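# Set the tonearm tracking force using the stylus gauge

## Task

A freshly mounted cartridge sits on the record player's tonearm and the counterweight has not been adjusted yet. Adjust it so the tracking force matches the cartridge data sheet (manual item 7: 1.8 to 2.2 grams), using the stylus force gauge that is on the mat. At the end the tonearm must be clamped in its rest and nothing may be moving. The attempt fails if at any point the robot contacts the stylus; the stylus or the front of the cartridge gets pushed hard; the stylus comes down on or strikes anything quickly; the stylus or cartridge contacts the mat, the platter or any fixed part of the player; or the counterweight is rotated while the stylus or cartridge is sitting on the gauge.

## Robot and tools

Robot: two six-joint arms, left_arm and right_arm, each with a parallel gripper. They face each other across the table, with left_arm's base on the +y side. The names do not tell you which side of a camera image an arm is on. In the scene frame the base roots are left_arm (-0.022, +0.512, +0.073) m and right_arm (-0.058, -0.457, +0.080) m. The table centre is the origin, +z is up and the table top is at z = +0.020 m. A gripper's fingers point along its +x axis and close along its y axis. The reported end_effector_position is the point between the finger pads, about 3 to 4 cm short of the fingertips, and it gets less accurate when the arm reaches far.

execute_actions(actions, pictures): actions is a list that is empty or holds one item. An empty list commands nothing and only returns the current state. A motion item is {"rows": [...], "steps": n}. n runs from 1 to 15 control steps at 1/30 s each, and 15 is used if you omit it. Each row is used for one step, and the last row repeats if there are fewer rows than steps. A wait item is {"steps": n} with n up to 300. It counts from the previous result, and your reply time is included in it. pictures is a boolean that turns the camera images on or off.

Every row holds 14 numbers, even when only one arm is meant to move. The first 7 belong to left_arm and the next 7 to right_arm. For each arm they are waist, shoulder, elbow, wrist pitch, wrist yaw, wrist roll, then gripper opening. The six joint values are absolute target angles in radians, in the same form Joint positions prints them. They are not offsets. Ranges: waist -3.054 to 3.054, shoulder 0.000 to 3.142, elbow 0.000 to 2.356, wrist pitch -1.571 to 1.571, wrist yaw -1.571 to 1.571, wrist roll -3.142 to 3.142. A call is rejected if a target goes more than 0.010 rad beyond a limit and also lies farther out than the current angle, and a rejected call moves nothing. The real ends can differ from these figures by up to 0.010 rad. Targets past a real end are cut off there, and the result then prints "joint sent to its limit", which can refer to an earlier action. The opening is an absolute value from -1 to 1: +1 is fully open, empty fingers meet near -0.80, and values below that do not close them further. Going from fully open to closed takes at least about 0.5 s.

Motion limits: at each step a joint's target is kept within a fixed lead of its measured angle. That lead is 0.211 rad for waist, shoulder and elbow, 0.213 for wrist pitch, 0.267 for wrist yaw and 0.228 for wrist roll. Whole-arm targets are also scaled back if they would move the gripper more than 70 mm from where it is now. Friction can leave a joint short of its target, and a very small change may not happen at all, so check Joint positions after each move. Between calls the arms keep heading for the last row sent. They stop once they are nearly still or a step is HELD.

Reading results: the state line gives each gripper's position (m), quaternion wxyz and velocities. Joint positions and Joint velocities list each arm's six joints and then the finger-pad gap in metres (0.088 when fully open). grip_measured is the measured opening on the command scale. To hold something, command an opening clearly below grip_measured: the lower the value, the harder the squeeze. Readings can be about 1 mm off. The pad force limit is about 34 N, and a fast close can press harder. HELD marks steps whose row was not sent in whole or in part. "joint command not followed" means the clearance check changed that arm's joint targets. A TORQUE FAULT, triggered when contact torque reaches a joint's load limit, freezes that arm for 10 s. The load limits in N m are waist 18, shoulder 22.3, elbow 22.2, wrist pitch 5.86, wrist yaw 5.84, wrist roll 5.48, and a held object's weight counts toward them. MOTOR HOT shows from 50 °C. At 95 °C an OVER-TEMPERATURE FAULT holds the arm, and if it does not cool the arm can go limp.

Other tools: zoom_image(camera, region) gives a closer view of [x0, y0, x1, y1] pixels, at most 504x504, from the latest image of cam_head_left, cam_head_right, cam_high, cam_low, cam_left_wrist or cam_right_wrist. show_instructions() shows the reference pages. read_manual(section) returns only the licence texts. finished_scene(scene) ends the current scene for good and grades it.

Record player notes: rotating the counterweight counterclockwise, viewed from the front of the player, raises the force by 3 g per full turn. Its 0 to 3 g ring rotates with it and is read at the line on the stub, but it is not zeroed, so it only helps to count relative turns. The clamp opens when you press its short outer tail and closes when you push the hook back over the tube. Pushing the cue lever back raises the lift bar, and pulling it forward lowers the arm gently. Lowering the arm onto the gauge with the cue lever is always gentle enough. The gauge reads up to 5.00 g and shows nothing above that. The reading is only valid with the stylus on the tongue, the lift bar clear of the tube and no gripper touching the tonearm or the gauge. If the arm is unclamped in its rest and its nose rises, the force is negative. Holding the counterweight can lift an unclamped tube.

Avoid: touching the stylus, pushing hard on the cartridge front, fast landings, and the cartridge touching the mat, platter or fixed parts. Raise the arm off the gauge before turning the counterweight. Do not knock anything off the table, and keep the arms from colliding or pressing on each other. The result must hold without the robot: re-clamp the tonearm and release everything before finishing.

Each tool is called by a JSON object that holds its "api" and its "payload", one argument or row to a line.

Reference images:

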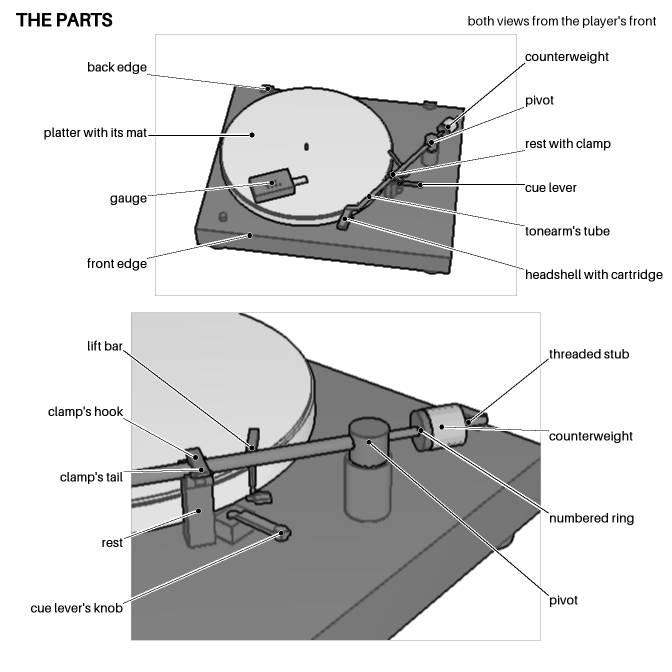

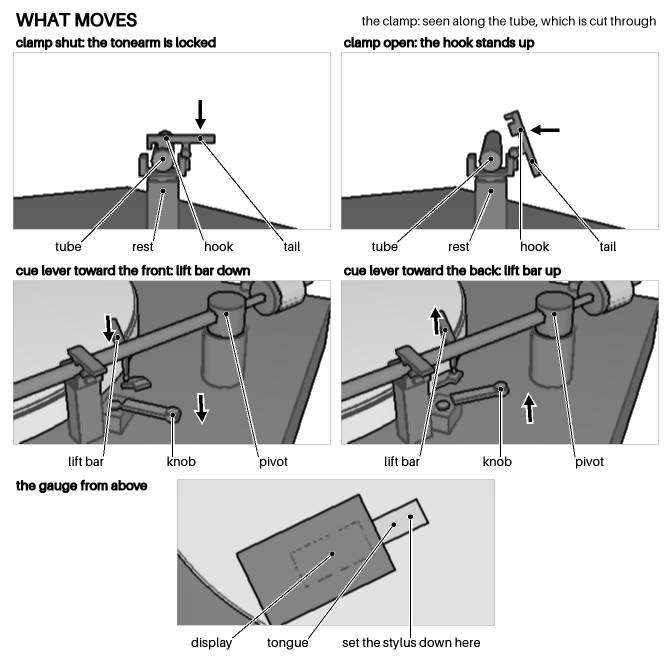

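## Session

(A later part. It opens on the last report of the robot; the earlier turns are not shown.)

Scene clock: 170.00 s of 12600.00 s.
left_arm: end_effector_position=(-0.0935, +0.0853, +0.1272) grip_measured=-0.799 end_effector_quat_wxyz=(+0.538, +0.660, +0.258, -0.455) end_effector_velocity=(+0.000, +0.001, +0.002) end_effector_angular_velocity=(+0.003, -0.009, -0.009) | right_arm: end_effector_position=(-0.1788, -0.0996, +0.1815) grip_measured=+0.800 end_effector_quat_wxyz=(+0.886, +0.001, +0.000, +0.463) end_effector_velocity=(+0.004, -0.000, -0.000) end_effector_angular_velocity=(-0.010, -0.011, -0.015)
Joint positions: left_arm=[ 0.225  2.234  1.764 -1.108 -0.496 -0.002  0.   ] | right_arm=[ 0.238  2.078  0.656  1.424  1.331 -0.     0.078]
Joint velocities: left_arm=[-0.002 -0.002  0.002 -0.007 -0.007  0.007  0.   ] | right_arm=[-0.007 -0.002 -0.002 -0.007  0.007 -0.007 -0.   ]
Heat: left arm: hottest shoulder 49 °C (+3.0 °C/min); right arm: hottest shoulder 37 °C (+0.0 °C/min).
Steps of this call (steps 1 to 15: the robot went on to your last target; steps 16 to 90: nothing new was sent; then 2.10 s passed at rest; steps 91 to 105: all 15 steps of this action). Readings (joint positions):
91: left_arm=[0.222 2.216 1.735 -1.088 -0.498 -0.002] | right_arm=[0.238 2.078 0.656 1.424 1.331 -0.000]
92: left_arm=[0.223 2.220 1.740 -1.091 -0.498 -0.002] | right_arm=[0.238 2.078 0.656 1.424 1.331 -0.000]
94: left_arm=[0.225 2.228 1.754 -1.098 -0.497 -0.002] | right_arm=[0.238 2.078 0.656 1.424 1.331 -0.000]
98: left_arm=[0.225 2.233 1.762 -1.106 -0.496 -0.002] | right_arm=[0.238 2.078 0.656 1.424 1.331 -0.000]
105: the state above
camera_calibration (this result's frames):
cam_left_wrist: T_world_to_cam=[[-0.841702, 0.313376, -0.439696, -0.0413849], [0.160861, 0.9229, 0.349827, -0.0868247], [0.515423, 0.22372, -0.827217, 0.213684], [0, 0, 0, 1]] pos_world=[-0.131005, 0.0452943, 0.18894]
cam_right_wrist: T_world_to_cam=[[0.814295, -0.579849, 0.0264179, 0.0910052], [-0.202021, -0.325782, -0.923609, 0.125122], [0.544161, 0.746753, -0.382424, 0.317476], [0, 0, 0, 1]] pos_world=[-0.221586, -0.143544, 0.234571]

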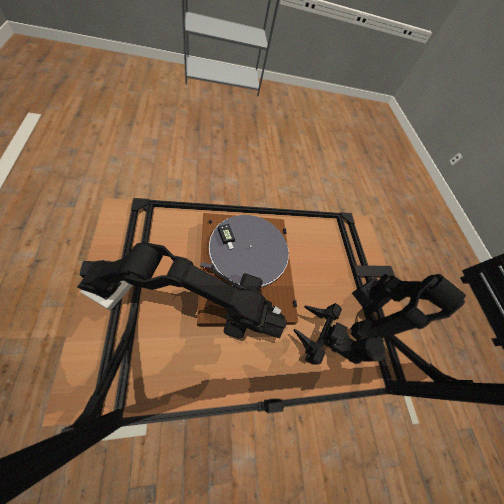

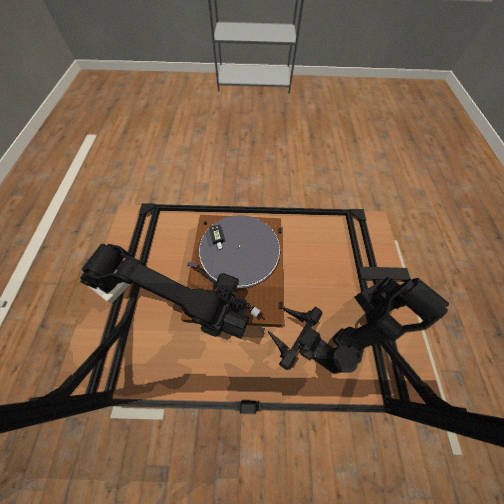

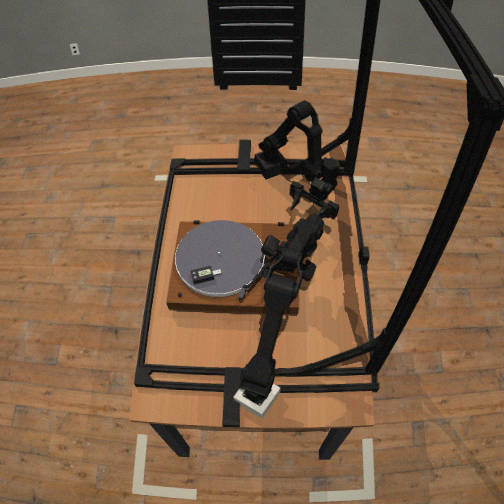

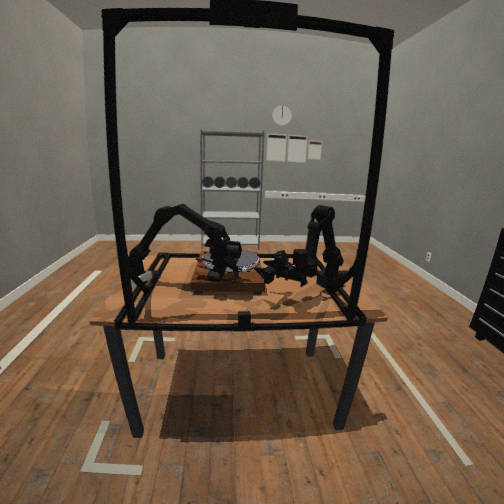

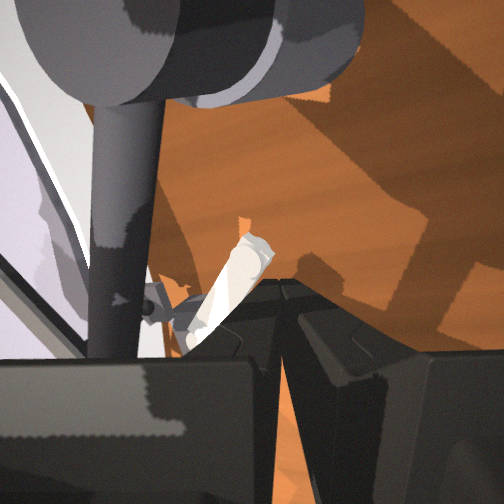

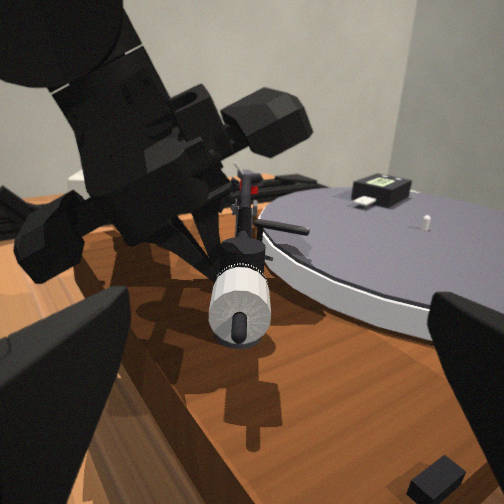

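{"api": "execute_actions", "payload": {
  "actions": [
    {"rows": [[0.215,2.21,1.73,-1.09,-0.5,0,-0.85,0.239,2.082,0.657,1.425,1.33,0,0.8],[0.205,2.19,1.71,-1.09,-0.5,0,-0.85,0.239,2.082,0.657,1.425,1.33,0,0.8],[0.20,2.17,1.70,-1.10,-0.5,0,-0.85,0.239,2.082,0.657,1.425,1.33,0,0.8],[0.20,2.15,1.70,-1.12,-0.5,0,-0.85,0.239,2.082,0.657,1.425,1.33,0,0.8],[0.20,2.12,1.70,-1.15,-0.5,0,-0.85,0.239,2.082,0.657,1.425,1.33,0,0.8],[0.20,2.09,1.70,-1.18,-0.5,0,-0.85,0.239,2.082,0.657,1.425,1.33,0,0.8],[0.20,2.06,1.71,-1.22,-0.5,0,-0.85,0.239,2.082,0.657,1.425,1.33,0,0.8],[0.20,2.02,1.714,-1.26,-0.5,0,-0.85,0.239,2.082,0.657,1.425,1.33,0,0.8],[0.20,1.98,1.714,-1.30,-0.5,0,-0.85,0.239,2.082,0.657,1.425,1.33,0,0.8],[0.20,1.935,1.714,-1.35,-0.5,0,-0.85,0.239,2.082,0.657,1.425,1.33,0,0.8]], "steps": 15}
  ],
  "pictures": false
}}

{"api": "execute_actions", "payload": {
  "actions": [
    {"steps": 10}
  ]
}}

{"api": "zoom_image", "payload": {
  "camera": "cam_low",
  "region": [190, 240, 270, 295]
}}

{"api": "execute_actions", "payload": {
  "actions": [
    {"rows": [[0.25,1.935,1.714,-1.35,-0.44,0.1,-0.5,0.239,2.082,0.657,1.425,1.33,0,0.8],[0.30,1.935,1.714,-1.35,-0.37,0.2,-0.3,0.239,2.082,0.657,1.425,1.33,0,0.8],[0.35,1.935,1.714,-1.35,-0.30,0.3,-0.2,0.239,2.082,0.657,1.425,1.33,0,0.8],[0.40,1.935,1.714,-1.35,-0.24,0.4,-0.2,0.239,2.082,0.657,1.425,1.33,0,0.8],[0.45,1.935,1.714,-1.35,-0.18,0.5,-0.2,0.239,2.082,0.657,1.425,1.33,0,0.8],[0.50,1.935,1.714,-1.35,-0.12,0.6,-0.2,0.239,2.082,0.657,1.425,1.33,0,0.8],[0.55,1.935,1.714,-1.35,-0.06,0.678,-0.2,0.239,2.082,0.657,1.425,1.33,0,0.8],[0.588,1.935,1.714,-1.35,0,0.678,-0.2,0.239,2.082,0.657,1.425,1.33,0,0.8]], "steps": 15}
  ],
  "pictures": false
}}

{"api": "execute_actions", "payload": {
  "actions": [
    {"steps": 12}
  ]
}}

Scene clock: 191.27 s of 12600.00 s.
left_arm: end_effector_position=(-0.0836, +0.1400, +0.2304) grip_measured=-0.799 end_effector_quat_wxyz=(+0.542, +0.654, +0.245, -0.467) end_effector_velocity=(+0.018, +0.048, +0.078) end_effector_angular_velocity=(-0.022, -0.015, -0.000) | right_arm: end_effector_position=(-0.1788, -0.0996, +0.1814) grip_measured=+0.800 end_effector_quat_wxyz=(+0.886, +0.001, +0.000, +0.463) end_effector_velocity=(+0.001, +0.000, +0.001) end_effector_angular_velocity=(-0.006, -0.008, -0.010)
Joint positions: left_arm=[ 0.201  1.932  1.717 -1.333 -0.501 -0.002  0.   ] | right_arm=[ 0.238  2.078  0.656  1.424  1.331 -0.     0.078]
Joint velocities: left_arm=[-0.007 -0.212  0.012 -0.212 -0.022 -0.007  0.   ] | right_arm=[-0.002 -0.002  0.002 -0.007  0.007 -0.007 -0.   ]
Heat: left arm: hottest shoulder 49 °C (+3.0 °C/min); right arm: hottest shoulder 37 °C (+0.0 °C/min).
Steps of this call (steps 1 to 15: the robot went on to your last target; steps 16 to 90: nothing new was sent; then 17.77 s passed at rest; steps 91 to 105: all 15 steps of this action). Readings (joint positions):
91: left_arm=[0.225 2.233 1.760 -1.105 -0.496 -0.002] | right_arm=[0.238 2.078 0.656 1.424 1.331 -0.000]
92: left_arm=[0.223 2.228 1.751 -1.096 -0.497 -0.002] | right_arm=[0.238 2.078 0.656 1.424 1.331 -0.000]
94: left_arm=[0.217 2.209 1.730 -1.099 -0.498 -0.002] | right_arm=[0.238 2.078 0.656 1.424 1.331 -0.000]
98: left_arm=[0.202 2.127 1.710 -1.186 -0.498 -0.002] | right_arm=[0.238 2.078 0.656 1.424 1.331 -0.000]
105: the state above

Scene clock: 191.60 s of 12600.00 s.
left_arm: end_effector_position=(-0.0826, +0.1427, +0.2295) grip_measured=-0.799 end_effector_quat_wxyz=(+0.537, +0.660, +0.247, -0.464) end_effector_velocity=(-0.003, +0.003, -0.000) end_effector_angular_velocity=(+0.013, +0.003, -0.014) | right_arm: end_effector_position=(-0.1788, -0.0996, +0.1814) grip_measured=+0.800 end_effector_quat_wxyz=(+0.886, +0.001, +0.000, +0.463) end_effector_velocity=(+0.001, -0.000, +0.000) end_effector_angular_velocity=(-0.002, -0.004, +0.005)
Joint positions: left_arm=[ 0.201  1.934  1.717 -1.348 -0.501 -0.002  0.   ] | right_arm=[ 0.238  2.078  0.656  1.424  1.331 -0.     0.078]
Joint velocities: left_arm=[-0.007 -0.002 -0.002 -0.007  0.007  0.007  0.   ] | right_arm=[-0.002 -0.002 -0.007  0.007 -0.007 -0.007  0.   ]
Heat: left arm: hottest shoulder 49 °C (+3.0 °C/min); right arm: hottest shoulder 37 °C (+0.0 °C/min).
Steps of this call (steps 1 to 10: the robot went on to your last target). Readings (joint positions):
1: left_arm=[0.201 1.929 1.717 -1.338 -0.501 -0.002] | right_arm=[0.238 2.078 0.656 1.424 1.331 -0.000]
2: left_arm=[0.201 1.928 1.717 -1.341 -0.501 -0.002] | right_arm=[0.238 2.078 0.656 1.424 1.331 -0.000]
4: left_arm=[0.201 1.933 1.717 -1.345 -0.501 -0.002] | right_arm=[0.238 2.078 0.656 1.424 1.331 -0.000]
8: left_arm=[0.201 1.934 1.717 -1.347 -0.501 -0.002] | right_arm=[0.238 2.078 0.656 1.424 1.331 -0.000]
10: the state above
camera_calibration (this result's frames):
cam_left_wrist: T_world_to_cam=[[-0.833741, 0.327695, -0.4444, -0.00549616], [0.1833, 0.923467, 0.337061, -0.172612], [0.520842, 0.199563, -0.829999, 0.284384], [0, 0, 0, 1]] pos_world=[-0.121062, 0.10445, 0.291777]
cam_right_wrist: T_world_to_cam=[[0.814288, -0.579842, 0.0267894, 0.0909398], [-0.201787, -0.326046, -0.923567, 0.125015], [0.544257, 0.746644, -0.3825, 0.317449], [0, 0, 0, 1]] pos_world=[-0.221599, -0.14353, 0.234447]

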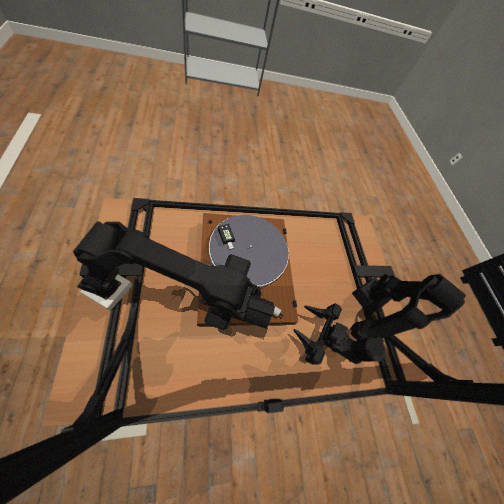

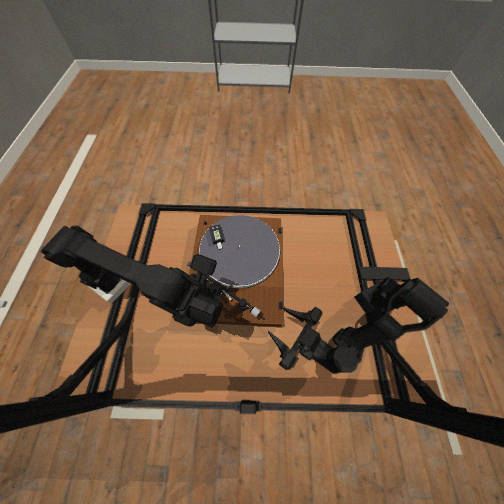

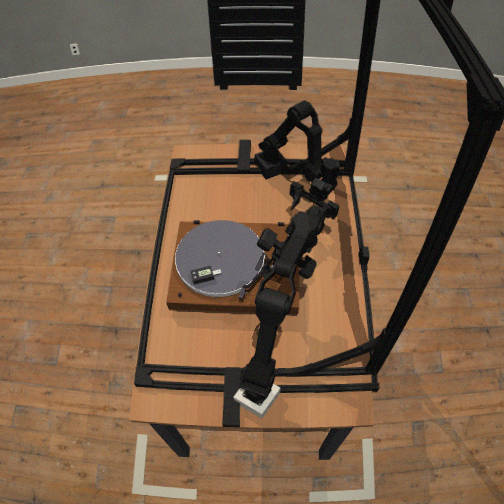

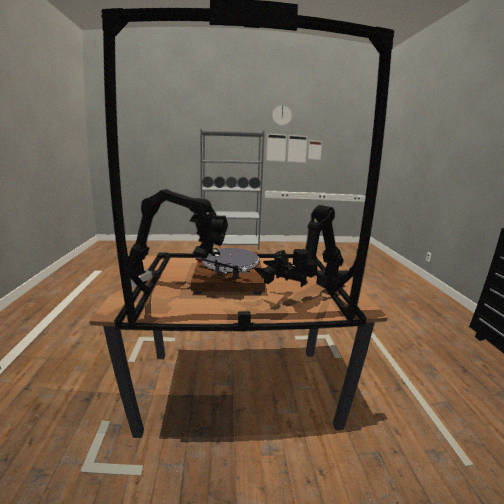

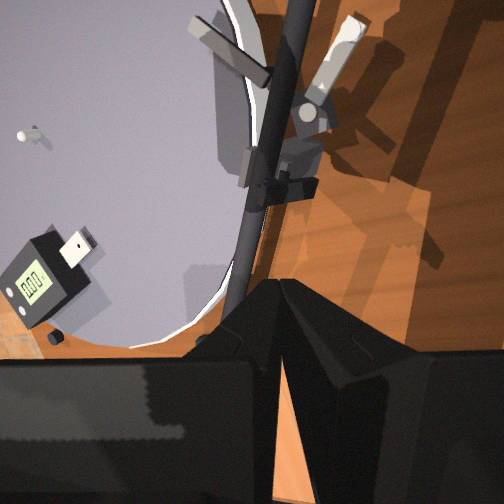

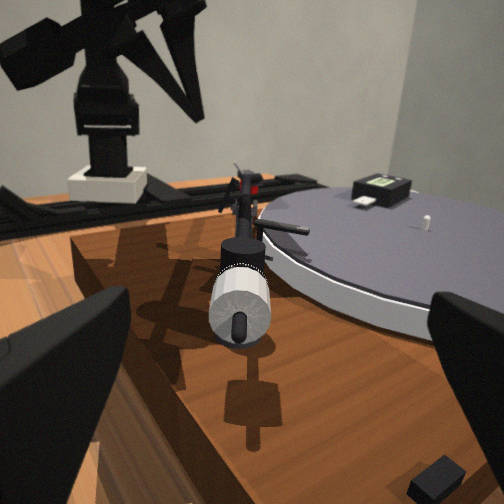

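Region (190, 240, 270, 295) of cam_low's 504x504 image, scaled by 6.300, with more detail than that image has; it fills the top 346 rows of this view, and the rest is white.

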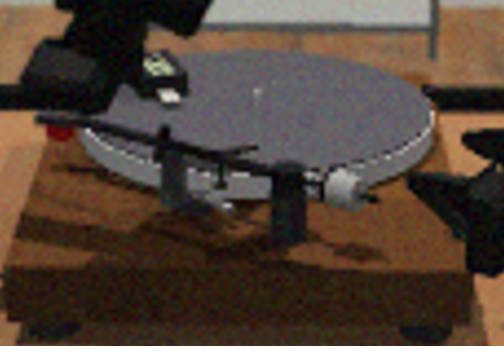

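Scene clock: 192.10 s of 12600.00 s.
left_arm: end_effector_position=(-0.0067, +0.1452, +0.2111) grip_measured=-0.204 end_effector_quat_wxyz=(+0.328, +0.632, +0.320, -0.625) end_effector_velocity=(-0.053, +0.000, +0.002) end_effector_angular_velocity=(-0.001, +0.153, -0.279) | right_arm: end_effector_position=(-0.1788, -0.0996, +0.1814) grip_measured=+0.800 end_effector_quat_wxyz=(+0.886, +0.001, +0.000, +0.463) end_effector_velocity=(-0.001, +0.002, -0.000) end_effector_angular_velocity=(-0.001, +0.001, +0.020)
Joint positions: left_arm=[ 0.594  1.934  1.717 -1.348 -0.014  0.657  0.029] | right_arm=[ 0.238  2.078  0.656  1.424  1.331 -0.     0.078]
Joint velocities: left_arm=[-0.081 -0.007 -0.002 -0.007  0.154  0.198  0.002] | right_arm=[-0.002 -0.002 -0.002 -0.007 -0.022  0.007 -0.   ]
Heat: left arm: hottest shoulder 49 °C (+2.0 °C/min); right arm: hottest shoulder 37 °C (+0.0 °C/min).
Steps of this call (steps 1 to 15: all 15 steps of this action). Readings (joint positions):
1: left_arm=[0.204 1.934 1.717 -1.348 -0.485 0.022] | right_arm=[0.238 2.078 0.656 1.424 1.331 -0.000]
2: left_arm=[0.217 1.934 1.717 -1.348 -0.452 0.070] | right_arm=[0.238 2.078 0.656 1.424 1.331 -0.000]
4: left_arm=[0.274 1.934 1.717 -1.348 -0.356 0.202] | right_arm=[0.238 2.078 0.656 1.424 1.331 -0.000]
8: left_arm=[0.472 1.934 1.717 -1.348 -0.140 0.466] | right_arm=[0.238 2.078 0.656 1.424 1.331 -0.000]
15: the state above

Scene clock: 192.50 s of 12600.00 s.
left_arm: end_effector_position=(-0.0107, +0.1450, +0.2111) grip_measured=-0.200 end_effector_quat_wxyz=(+0.319, +0.632, +0.315, -0.632) end_effector_velocity=(+0.000, +0.002, +0.000) end_effector_angular_velocity=(+0.008, -0.007, +0.005) | right_arm: end_effector_position=(-0.1788, -0.0996, +0.1814) grip_measured=+0.800 end_effector_quat_wxyz=(+0.886, +0.001, +0.000, +0.463) end_effector_velocity=(-0.001, +0.002, -0.000) end_effector_angular_velocity=(-0.017, -0.017, +0.020)
Joint positions: left_arm=[ 0.588  1.934  1.717 -1.348 -0.002  0.673  0.029] | right_arm=[ 0.238  2.078  0.656  1.424  1.331 -0.     0.078]
Joint velocities: left_arm=[-0.002 -0.002 -0.002 -0.007 -0.007 -0.007  0.   ] | right_arm=[-0.002 -0.007 -0.002 -0.022 -0.022 -0.007  0.   ]
Heat: left arm: hottest shoulder 49 °C (+2.0 °C/min); right arm: hottest shoulder 37 °C (+0.0 °C/min).
Steps of this call (steps 1 to 12: the robot went on to your last target). Readings (joint positions):
1: left_arm=[0.591 1.934 1.717 -1.348 -0.009 0.662] | right_arm=[0.238 2.078 0.656 1.424 1.331 -0.000]
2: left_arm=[0.589 1.934 1.717 -1.348 -0.007 0.666] | right_arm=[0.238 2.078 0.656 1.424 1.331 -0.000]
4: left_arm=[0.588 1.934 1.717 -1.348 -0.004 0.670] | right_arm=[0.238 2.078 0.656 1.424 1.331 -0.000]
8: left_arm=[0.588 1.934 1.717 -1.348 -0.003 0.673] | right_arm=[0.238 2.078 0.656 1.424 1.331 -0.000]
12: the state above
camera_calibration (this result's frames):
cam_left_wrist: T_world_to_cam=[[-0.787016, 0.615936, 0.0350343, -0.0969973], [0.582791, 0.723634, 0.36974, -0.155379], [0.202384, 0.311409, -0.928475, 0.232298], [0, 0, 0, 1]] pos_world=[-0.0327986, 0.0998419, 0.276531]
cam_right_wrist: T_world_to_cam=[[0.814288, -0.579842, 0.0267894, 0.0909398], [-0.201787, -0.326046, -0.923567, 0.125015], [0.544257, 0.746644, -0.3825, 0.317449], [0, 0, 0, 1]] pos_world=[-0.221599, -0.14353, 0.234447]

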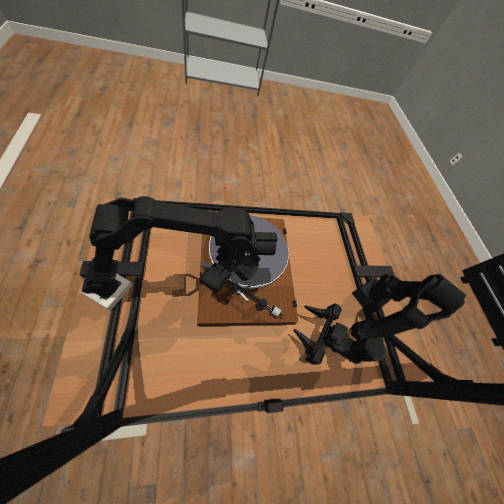

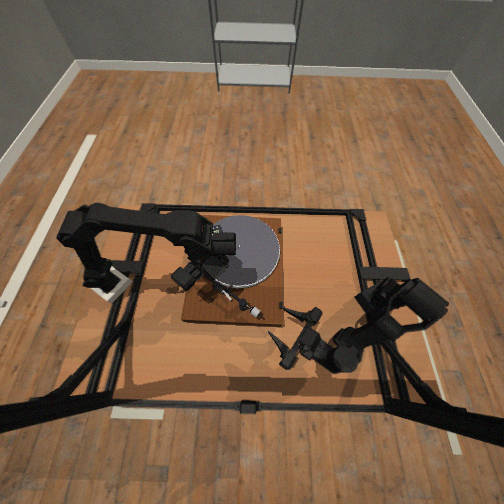

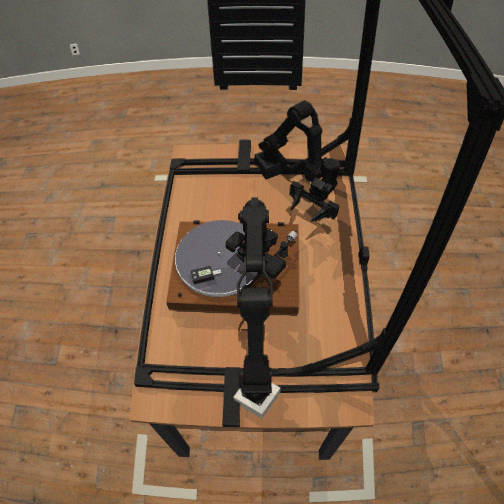

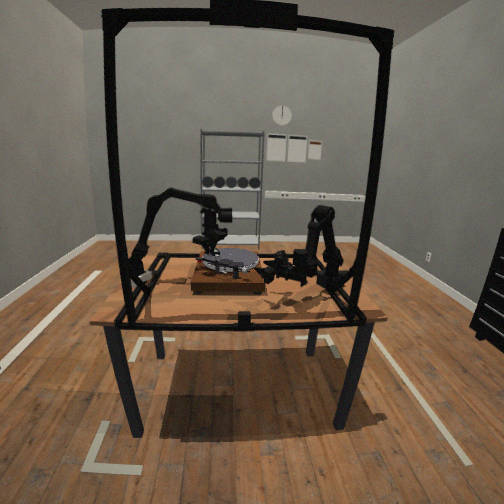

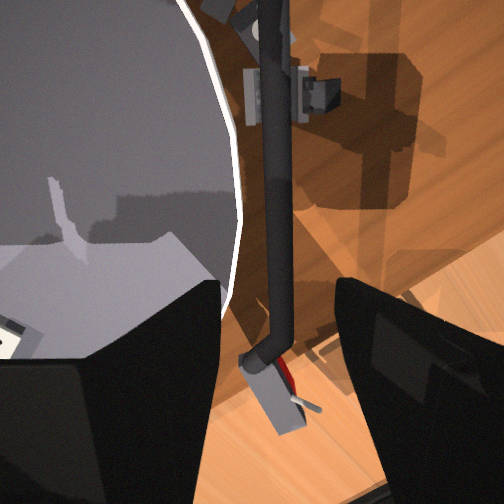

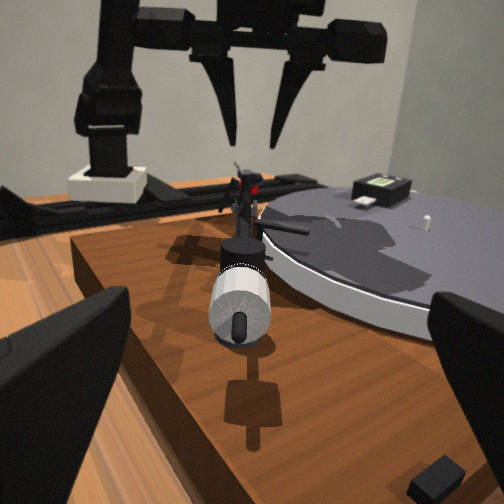

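{"api": "execute_actions", "payload": {
  "actions": [
    {"rows": [[0.588,1.937,1.68,-1.315,0,0.678,-0.2,0.239,2.082,0.657,1.425,1.33,0,0.8],[0.588,1.94,1.65,-1.28,0,0.678,-0.2,0.239,2.082,0.657,1.425,1.33,0,0.8],[0.588,1.942,1.62,-1.25,0,0.678,-0.2,0.239,2.082,0.657,1.425,1.33,0,0.8],[0.588,1.945,1.59,-1.215,0,0.678,-0.2,0.239,2.082,0.657,1.425,1.33,0,0.8],[0.588,1.947,1.565,-1.19,0,0.678,-0.2,0.239,2.082,0.657,1.425,1.33,0,0.8],[0.588,1.947,1.548,-1.179,0,0.678,-0.2,0.239,2.082,0.657,1.425,1.33,0,0.8]], "steps": 15}
  ],
  "pictures": false
}}

{"api": "execute_actions", "payload": {
  "actions": [
    {"steps": 8}
  ]
}}

{"api": "zoom_image", "payload": {
  "camera": "cam_right_wrist",
  "region": [170, 140, 320, 280]
}}

Scene clock: 203.70 s of 12600.00 s.
left_arm: end_effector_position=(-0.0107, +0.1459, +0.1665) grip_measured=-0.200 end_effector_quat_wxyz=(+0.317, +0.633, +0.317, -0.631) end_effector_velocity=(+0.000, +0.003, -0.001) end_effector_angular_velocity=(+0.012, -0.007, +0.005) | right_arm: end_effector_position=(-0.1788, -0.0996, +0.1815) grip_measured=+0.800 end_effector_quat_wxyz=(+0.886, +0.001, +0.000, +0.463) end_effector_velocity=(+0.001, -0.000, +0.000) end_effector_angular_velocity=(-0.018, -0.023, +0.005)
Joint positions: left_arm=[ 0.588  1.948  1.558 -1.183 -0.002  0.674  0.029] | right_arm=[ 0.238  2.078  0.656  1.424  1.331 -0.     0.078]
Joint velocities: left_arm=[-0.002 -0.002 -0.007 -0.007 -0.007 -0.007 -0.   ] | right_arm=[-0.002 -0.007 -0.007 -0.007 -0.007 -0.022 -0.   ]
Heat: left arm: hottest shoulder 49 °C (+2.0 °C/min); right arm: hottest shoulder 38 °C (+1.0 °C/min).
Steps of this call (steps 1 to 30: the robot went on to your last target; steps 31 to 90: nothing new was sent; then 7.70 s passed at rest; steps 91 to 105: all 15 steps of this action). Readings (joint positions):
91: left_arm=[0.588 1.934 1.712 -1.342 -0.002 0.674] | right_arm=[0.238 2.078 0.656 1.424 1.331 -0.000]
92: left_arm=[0.588 1.934 1.701 -1.326 -0.002 0.674] | right_arm=[0.238 2.078 0.656 1.424 1.331 -0.000]
94: left_arm=[0.588 1.935 1.665 -1.277 -0.002 0.674] | right_arm=[0.238 2.078 0.656 1.424 1.331 -0.000]
98: left_arm=[0.588 1.942 1.580 -1.208 -0.002 0.674] | right_arm=[0.238 2.078 0.656 1.424 1.331 -0.000]
105: the state above

Scene clock: 203.97 s of 12600.00 s.
left_arm: end_effector_position=(-0.0107, +0.1458, +0.1662) grip_measured=-0.200 end_effector_quat_wxyz=(+0.317, +0.633, +0.316, -0.632) end_effector_velocity=(-0.004, -0.001, +0.000) end_effector_angular_velocity=(-0.008, +0.022, -0.010) | right_arm: end_effector_position=(-0.1788, -0.0996, +0.1815) grip_measured=+0.800 end_effector_quat_wxyz=(+0.886, +0.001, +0.000, +0.463) end_effector_velocity=(+0.005, -0.001, -0.001) end_effector_angular_velocity=(-0.005, -0.002, -0.015)
Joint positions: left_arm=[ 0.588  1.948  1.557 -1.181 -0.002  0.674  0.029] | right_arm=[ 0.238  2.078  0.656  1.424  1.331 -0.     0.078]
Joint velocities: left_arm=[-0.002 -0.002 -0.002  0.007  0.022  0.007 -0.   ] | right_arm=[-0.007 -0.002 -0.007 -0.007  0.007  0.007 -0.   ]
Heat: left arm: hottest shoulder 49 °C (+2.0 °C/min); right arm: hottest shoulder 38 °C (+1.0 °C/min).
Steps of this call (steps 1 to 8: the robot went on to your last target). Readings (joint positions):
1: left_arm=[0.588 1.948 1.558 -1.182 -0.002 0.674] | right_arm=[0.238 2.078 0.656 1.424 1.331 -0.000]
2: left_arm=[0.588 1.948 1.558 -1.182 -0.002 0.674] | right_arm=[0.238 2.078 0.656 1.424 1.331 -0.000]
4: left_arm=[0.588 1.948 1.557 -1.182 -0.002 0.674] | right_arm=[0.238 2.078 0.656 1.424 1.331 -0.000]
8: the state above
camera_calibration (this result's frames):
cam_left_wrist: T_world_to_cam=[[-0.786774, 0.616011, 0.0389418, -0.0966093], [0.583137, 0.721143, 0.374037, -0.139732], [0.202328, 0.316991, -0.926596, 0.189306], [0, 0, 0, 1]] pos_world=[-0.0328291, 0.10027, 0.231437]
cam_right_wrist: T_world_to_cam=[[0.814295, -0.579849, 0.0264179, 0.0910923], [-0.202021, -0.325782, -0.923609, 0.125087], [0.544161, 0.746753, -0.382424, 0.31744], [0, 0, 0, 1]] pos_world=[-0.221644, -0.143478, 0.234522]

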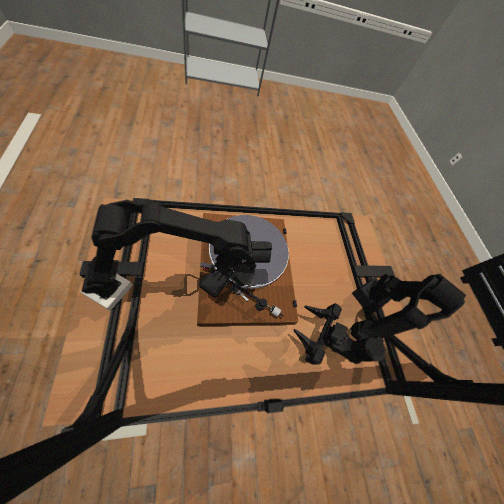

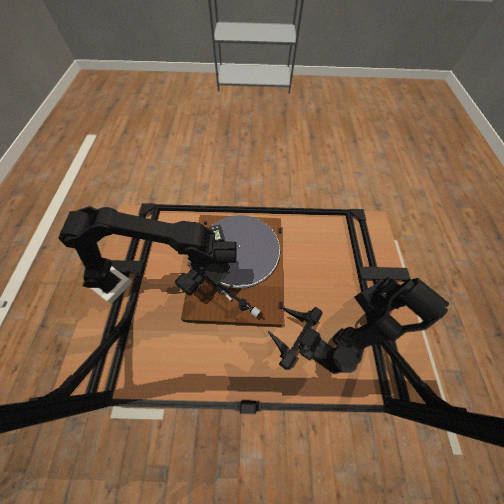

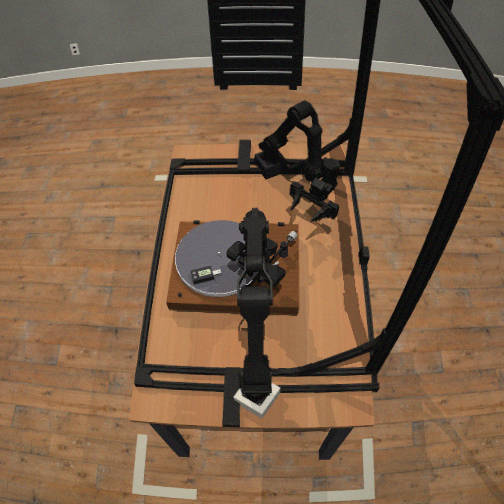

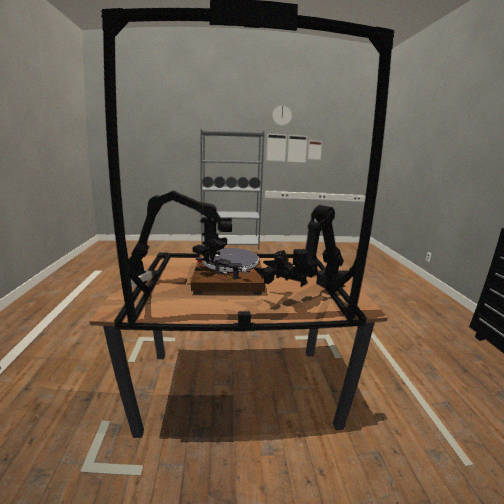

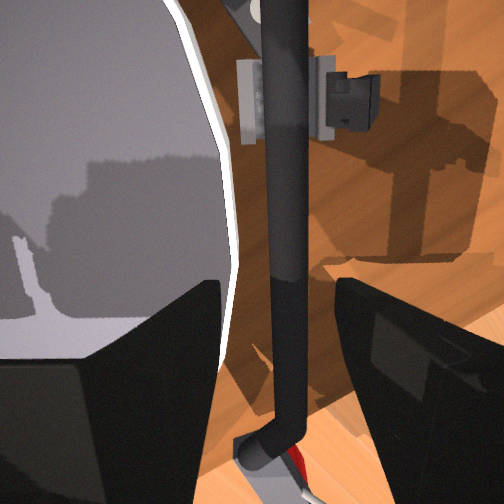

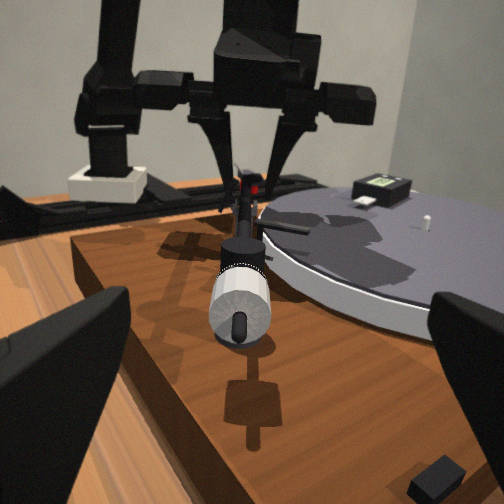

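Region (170, 140, 320, 280) of cam_right_wrist's 504x504 image, scaled by 3.360, with more detail than that image has; it fills the top 470 rows of this view, and the rest is white.

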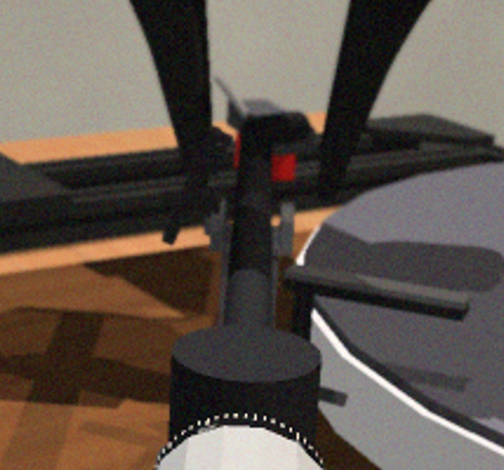

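{"api": "execute_actions", "payload": {
  "actions": [
    {"rows": [[0.581,1.945,1.53,-1.165,0,0.678,-0.2,0.239,2.082,0.657,1.425,1.33,0,0.8]], "steps": 12}
  ],
  "pictures": false
}}

{"api": "execute_actions", "payload": {
  "actions": [
    {"rows": [[0.581,1.945,1.53,-1.165,0,0.678,-0.3,0.239,2.082,0.657,1.425,1.33,0,0.8],[0.581,1.945,1.53,-1.165,0,0.678,-0.38,0.239,2.082,0.657,1.425,1.33,0,0.8],[0.581,1.945,1.53,-1.165,0,0.678,-0.45,0.239,2.082,0.657,1.425,1.33,0,0.8],[0.581,1.945,1.53,-1.165,0,0.678,-0.5,0.239,2.082,0.657,1.425,1.33,0,0.8],[0.581,1.945,1.53,-1.165,0,0.678,-0.54,0.239,2.082,0.657,1.425,1.33,0,0.8],[0.581,1.945,1.53,-1.165,0,0.678,-0.57,0.239,2.082,0.657,1.425,1.33,0,0.8],[0.581,1.945,1.53,-1.165,0,0.678,-0.60,0.239,2.082,0.657,1.425,1.33,0,0.8],[0.581,1.945,1.53,-1.165,0,0.678,-0.63,0.239,2.082,0.657,1.425,1.33,0,0.8],[0.581,1.945,1.53,-1.165,0,0.678,-0.66,0.239,2.082,0.657,1.425,1.33,0,0.8],[0.581,1.945,1.53,-1.165,0,0.678,-0.69,0.239,2.082,0.657,1.425,1.33,0,0.8]], "steps": 15}
  ]
}}

Scene clock: 212.17 s of 12600.00 s.
left_arm: end_effector_position=(-0.0120, +0.1473, +0.1619) grip_measured=-0.200 end_effector_quat_wxyz=(+0.314, +0.634, +0.316, -0.632) end_effector_velocity=(+0.002, +0.000, +0.001) end_effector_angular_velocity=(-0.007, -0.022, -0.010) | right_arm: end_effector_position=(-0.1788, -0.0996, +0.1813) grip_measured=+0.800 end_effector_quat_wxyz=(+0.886, +0.001, +0.000, +0.463) end_effector_velocity=(+0.000, -0.001, -0.000) end_effector_angular_velocity=(-0.018, -0.023, -0.005)
Joint positions: left_arm=[ 0.584  1.948  1.54  -1.167 -0.002  0.674  0.029] | right_arm=[ 0.238  2.079  0.656  1.424  1.331 -0.     0.078]
Joint velocities: left_arm=[-0.002 -0.007 -0.007  0.007 -0.022  0.007 -0.   ] | right_arm=[ 0.002 -0.002 -0.002 -0.007  0.007 -0.022 -0.   ]
Heat: left arm: hottest shoulder 49 °C (+1.0 °C/min); right arm: hottest shoulder 38 °C (+1.0 °C/min).
Steps of this call (steps 1 to 15: the robot went on to your last target; steps 16 to 90: nothing new was sent; then 4.80 s passed at rest; steps 91 to 102: all 12 steps of this action). Readings (joint positions):
91: left_arm=[0.588 1.948 1.554 -1.177 -0.002 0.674] | right_arm=[0.238 2.079 0.656 1.424 1.331 -0.000]
92: left_arm=[0.587 1.948 1.551 -1.174 -0.002 0.674] | right_arm=[0.238 2.079 0.656 1.424 1.331 -0.000]
94: left_arm=[0.586 1.948 1.545 -1.170 -0.002 0.674] | right_arm=[0.238 2.079 0.656 1.424 1.331 -0.000]
98: left_arm=[0.585 1.948 1.540 -1.168 -0.002 0.674] | right_arm=[0.238 2.079 0.656 1.424 1.331 -0.000]
102: the state above

Scene clock: 212.67 s of 12600.00 s.
left_arm: end_effector_position=(-0.0115, +0.1471, +0.1618) grip_measured=-0.622 end_effector_quat_wxyz=(+0.315, +0.634, +0.316, -0.631) end_effector_velocity=(+0.004, +0.001, +0.001) end_effector_angular_velocity=(+0.003, -0.022, +0.010) | right_arm: end_effector_position=(-0.1788, -0.0996, +0.1813) grip_measured=+0.800 end_effector_quat_wxyz=(+0.886, +0.001, +0.000, +0.463) end_effector_velocity=(+0.000, +0.001, -0.002) end_effector_angular_velocity=(-0.021, -0.021, +0.005)
Joint positions: left_arm=[ 0.585  1.948  1.539 -1.166 -0.003  0.674  0.009] | right_arm=[ 0.238  2.079  0.656  1.424  1.331 -0.     0.078]
Joint velocities: left_arm=[ 0.002 -0.002  0.002 -0.007 -0.022 -0.007 -0.   ] | right_arm=[-0.002 -0.002 -0.002 -0.022 -0.007 -0.007 -0.   ]
Heat: left arm: hottest shoulder 49 °C (+1.0 °C/min); right arm: hottest shoulder 38 °C (+1.0 °C/min).
Steps of this call (steps 1 to 15: all 15 steps of this action). Readings (joint positions):
1: left_arm=[0.584 1.948 1.540 -1.167 -0.002 0.674] | right_arm=[0.238 2.079 0.656 1.424 1.331 -0.000]
2: left_arm=[0.584 1.948 1.539 -1.167 -0.002 0.674] | right_arm=[0.238 2.079 0.656 1.424 1.331 -0.000]
4: left_arm=[0.584 1.948 1.539 -1.167 -0.002 0.674] | right_arm=[0.238 2.079 0.656 1.424 1.331 -0.000]
8: left_arm=[0.584 1.948 1.539 -1.167 -0.002 0.674] | right_arm=[0.238 2.079 0.656 1.424 1.331 -0.000]
15: the state above
camera_calibration (this result's frames):
cam_left_wrist: T_world_to_cam=[[-0.785167, 0.618005, 0.0397734, -0.0982927], [0.584662, 0.718568, 0.376604, -0.138508], [0.204163, 0.318951, -0.92552, 0.184496], [0, 0, 0, 1]] pos_world=[-0.0338632, 0.101428, 0.226827]
cam_right_wrist: T_world_to_cam=[[0.814288, -0.579842, 0.0267894, 0.0910268], [-0.201787, -0.326046, -0.923567, 0.124979], [0.544257, 0.746644, -0.3825, 0.317412], [0, 0, 0, 1]] pos_world=[-0.221657, -0.143464, 0.234399]

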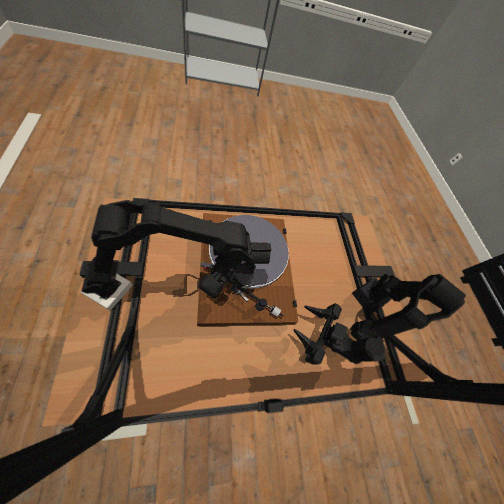

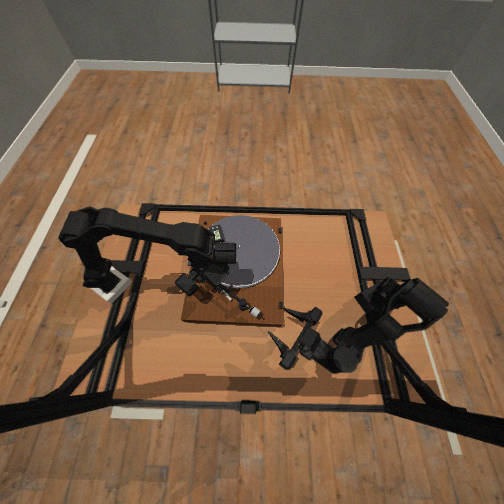

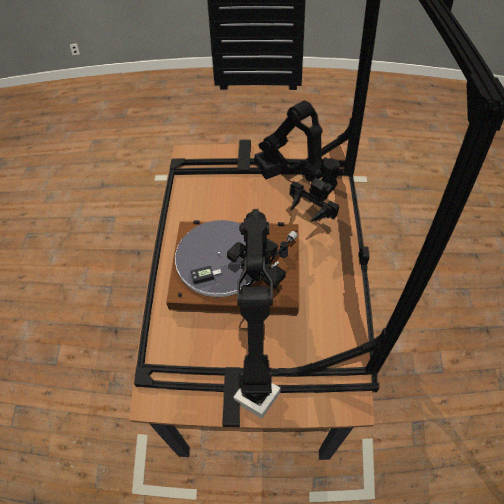

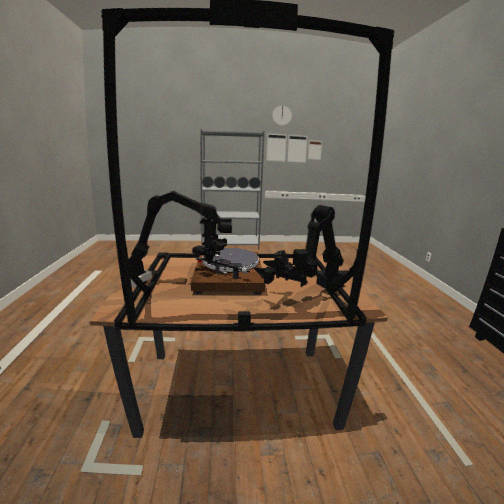

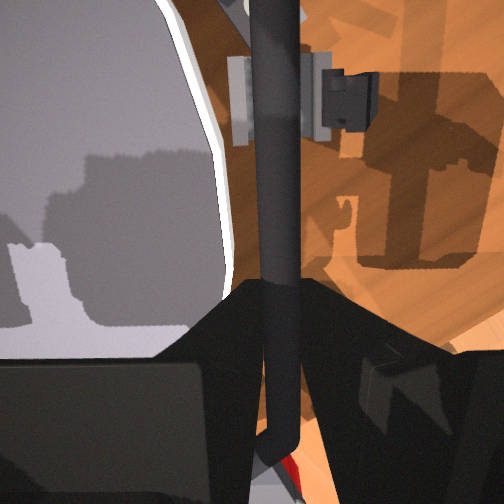

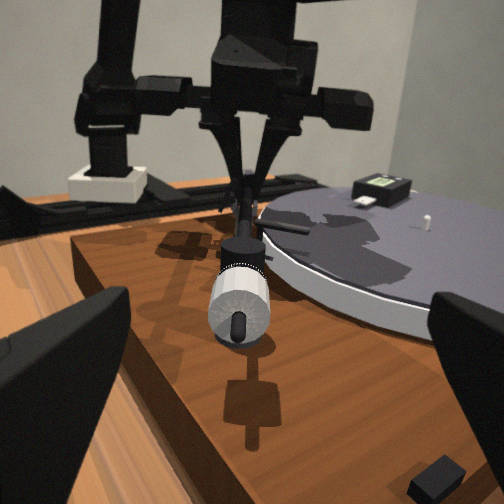

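{"api": "execute_actions", "payload": {
  "actions": [
    {"rows": [[0.584,1.945,1.555,-1.175,0,0.678,-0.69,0.239,2.082,0.657,1.425,1.33,0,0.8],[0.584,1.945,1.565,-1.185,0,0.678,-0.69,0.239,2.082,0.657,1.425,1.33,0,0.8],[0.584,1.945,1.575,-1.195,0,0.678,-0.69,0.239,2.082,0.657,1.425,1.33,0,0.8],[0.584,1.945,1.585,-1.203,0,0.678,-0.69,0.239,2.082,0.657,1.425,1.33,0,0.8],[0.584,1.945,1.592,-1.208,0,0.678,-0.69,0.239,2.082,0.657,1.425,1.33,0,0.8]], "steps": 15}
  ]
}}

{"api": "zoom_image", "payload": {
  "camera": "cam_right_wrist",
  "region": [170, 140, 320, 280]
}}

Scene clock: 217.23 s of 12600.00 s.
left_arm: end_effector_position=(-0.0105, +0.1459, +0.1699) grip_measured=-0.623 end_effector_quat_wxyz=(+0.315, +0.635, +0.318, -0.630) end_effector_velocity=(-0.002, -0.004, +0.003) end_effector_angular_velocity=(-0.017, +0.007, +0.020) | right_arm: end_effector_position=(-0.1790, -0.0996, +0.1813) grip_measured=+0.800 end_effector_quat_wxyz=(+0.886, +0.001, +0.000, +0.464) end_effector_velocity=(+0.000, +0.001, +0.001) end_effector_angular_velocity=(+0.010, +0.011, +0.005)
Joint positions: left_arm=[ 0.587  1.951  1.577 -1.204 -0.004  0.674  0.008] | right_arm=[ 0.238  2.079  0.656  1.424  1.331 -0.     0.078]
Joint velocities: left_arm=[-0.002 -0.002  0.007  0.007  0.007 -0.022 -0.   ] | right_arm=[-0.002 -0.002 -0.002  0.007 -0.007  0.007 -0.   ]
Heat: left arm: hottest shoulder 49 °C (+1.0 °C/min); right arm: hottest shoulder 38 °C (+1.0 °C/min).
Steps of this call (steps 1 to 15: the robot went on to your last target; steps 16 to 90: nothing new was sent; then 1.07 s passed at rest; steps 91 to 105: all 15 steps of this action). Readings (joint positions):
91: left_arm=[0.587 1.948 1.539 -1.163 -0.004 0.674] | right_arm=[0.238 2.079 0.656 1.424 1.331 -0.000]
92: left_arm=[0.587 1.948 1.542 -1.165 -0.004 0.674] | right_arm=[0.238 2.079 0.656 1.424 1.331 -0.000]
94: left_arm=[0.587 1.949 1.553 -1.178 -0.004 0.674] | right_arm=[0.238 2.079 0.656 1.424 1.331 -0.000]
98: left_arm=[0.587 1.951 1.571 -1.198 -0.004 0.674] | right_arm=[0.238 2.079 0.656 1.424 1.331 -0.000]
105: the state above
camera_calibration (this result's frames):
cam_left_wrist: T_world_to_cam=[[-0.786617, 0.616039, 0.0415813, -0.0970995], [0.582636, 0.7183, 0.380237, -0.141931], [0.204373, 0.323328, -0.923954, 0.191288], [0, 0, 0, 1]] pos_world=[-0.0327799, 0.0999176, 0.234746]
cam_right_wrist: T_world_to_cam=[[0.81451, -0.579531, 0.0267894, 0.0911816], [-0.201663, -0.326123, -0.923567, 0.124951], [0.543973, 0.746852, -0.3825, 0.317491], [0, 0, 0, 1]] pos_world=[-0.221776, -0.143526, 0.234399]

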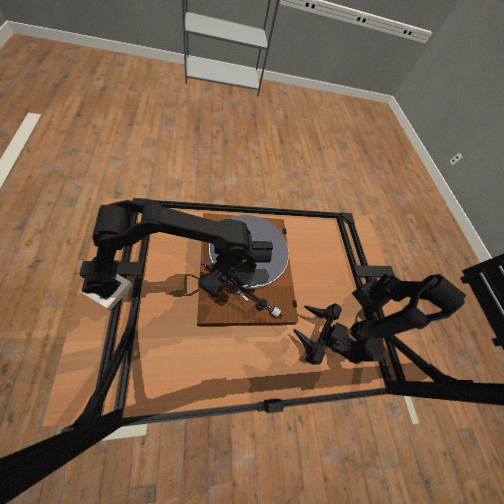

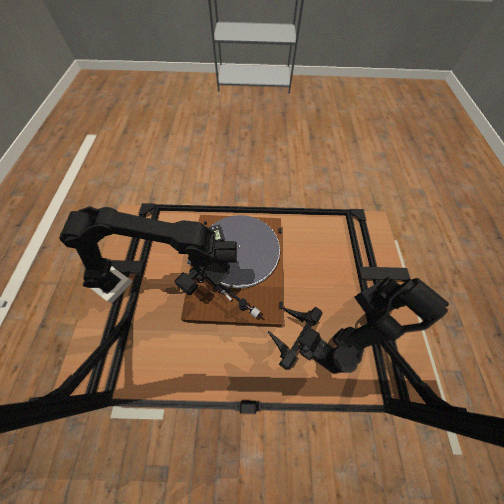

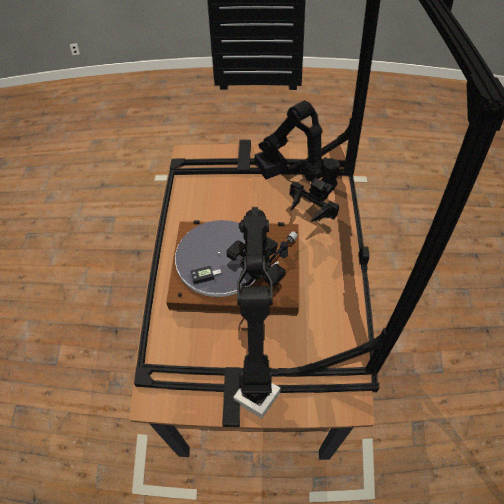

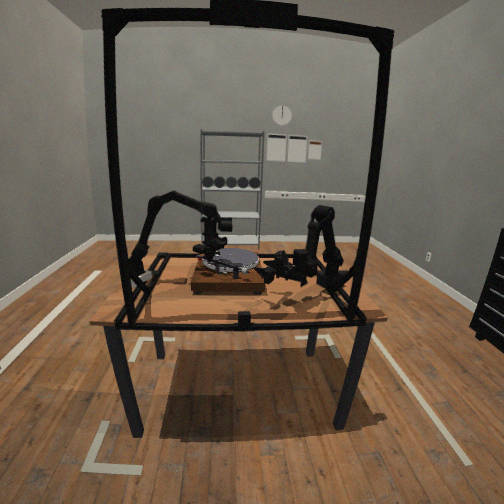

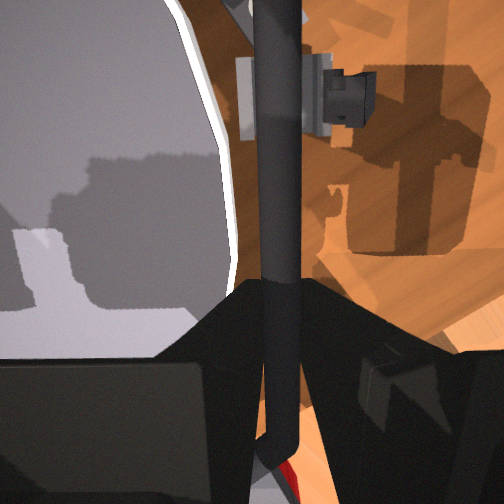

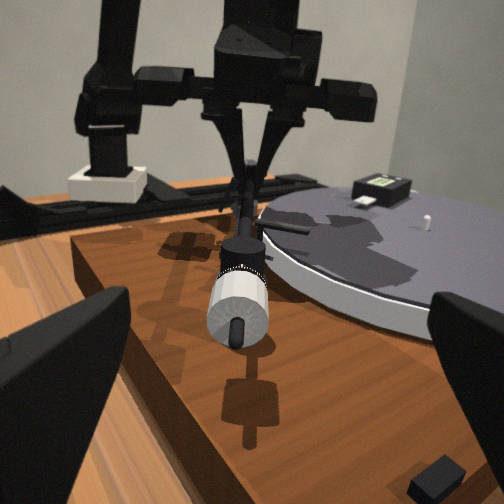

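Region (170, 140, 320, 280) of cam_right_wrist's 504x504 image, scaled by 3.360, with more detail than that image has; it fills the top 470 rows of this view, and the rest is white.

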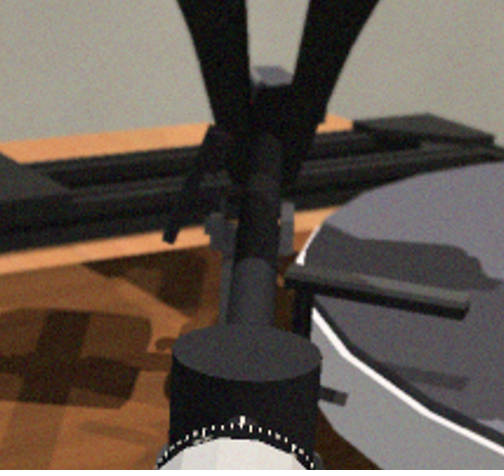

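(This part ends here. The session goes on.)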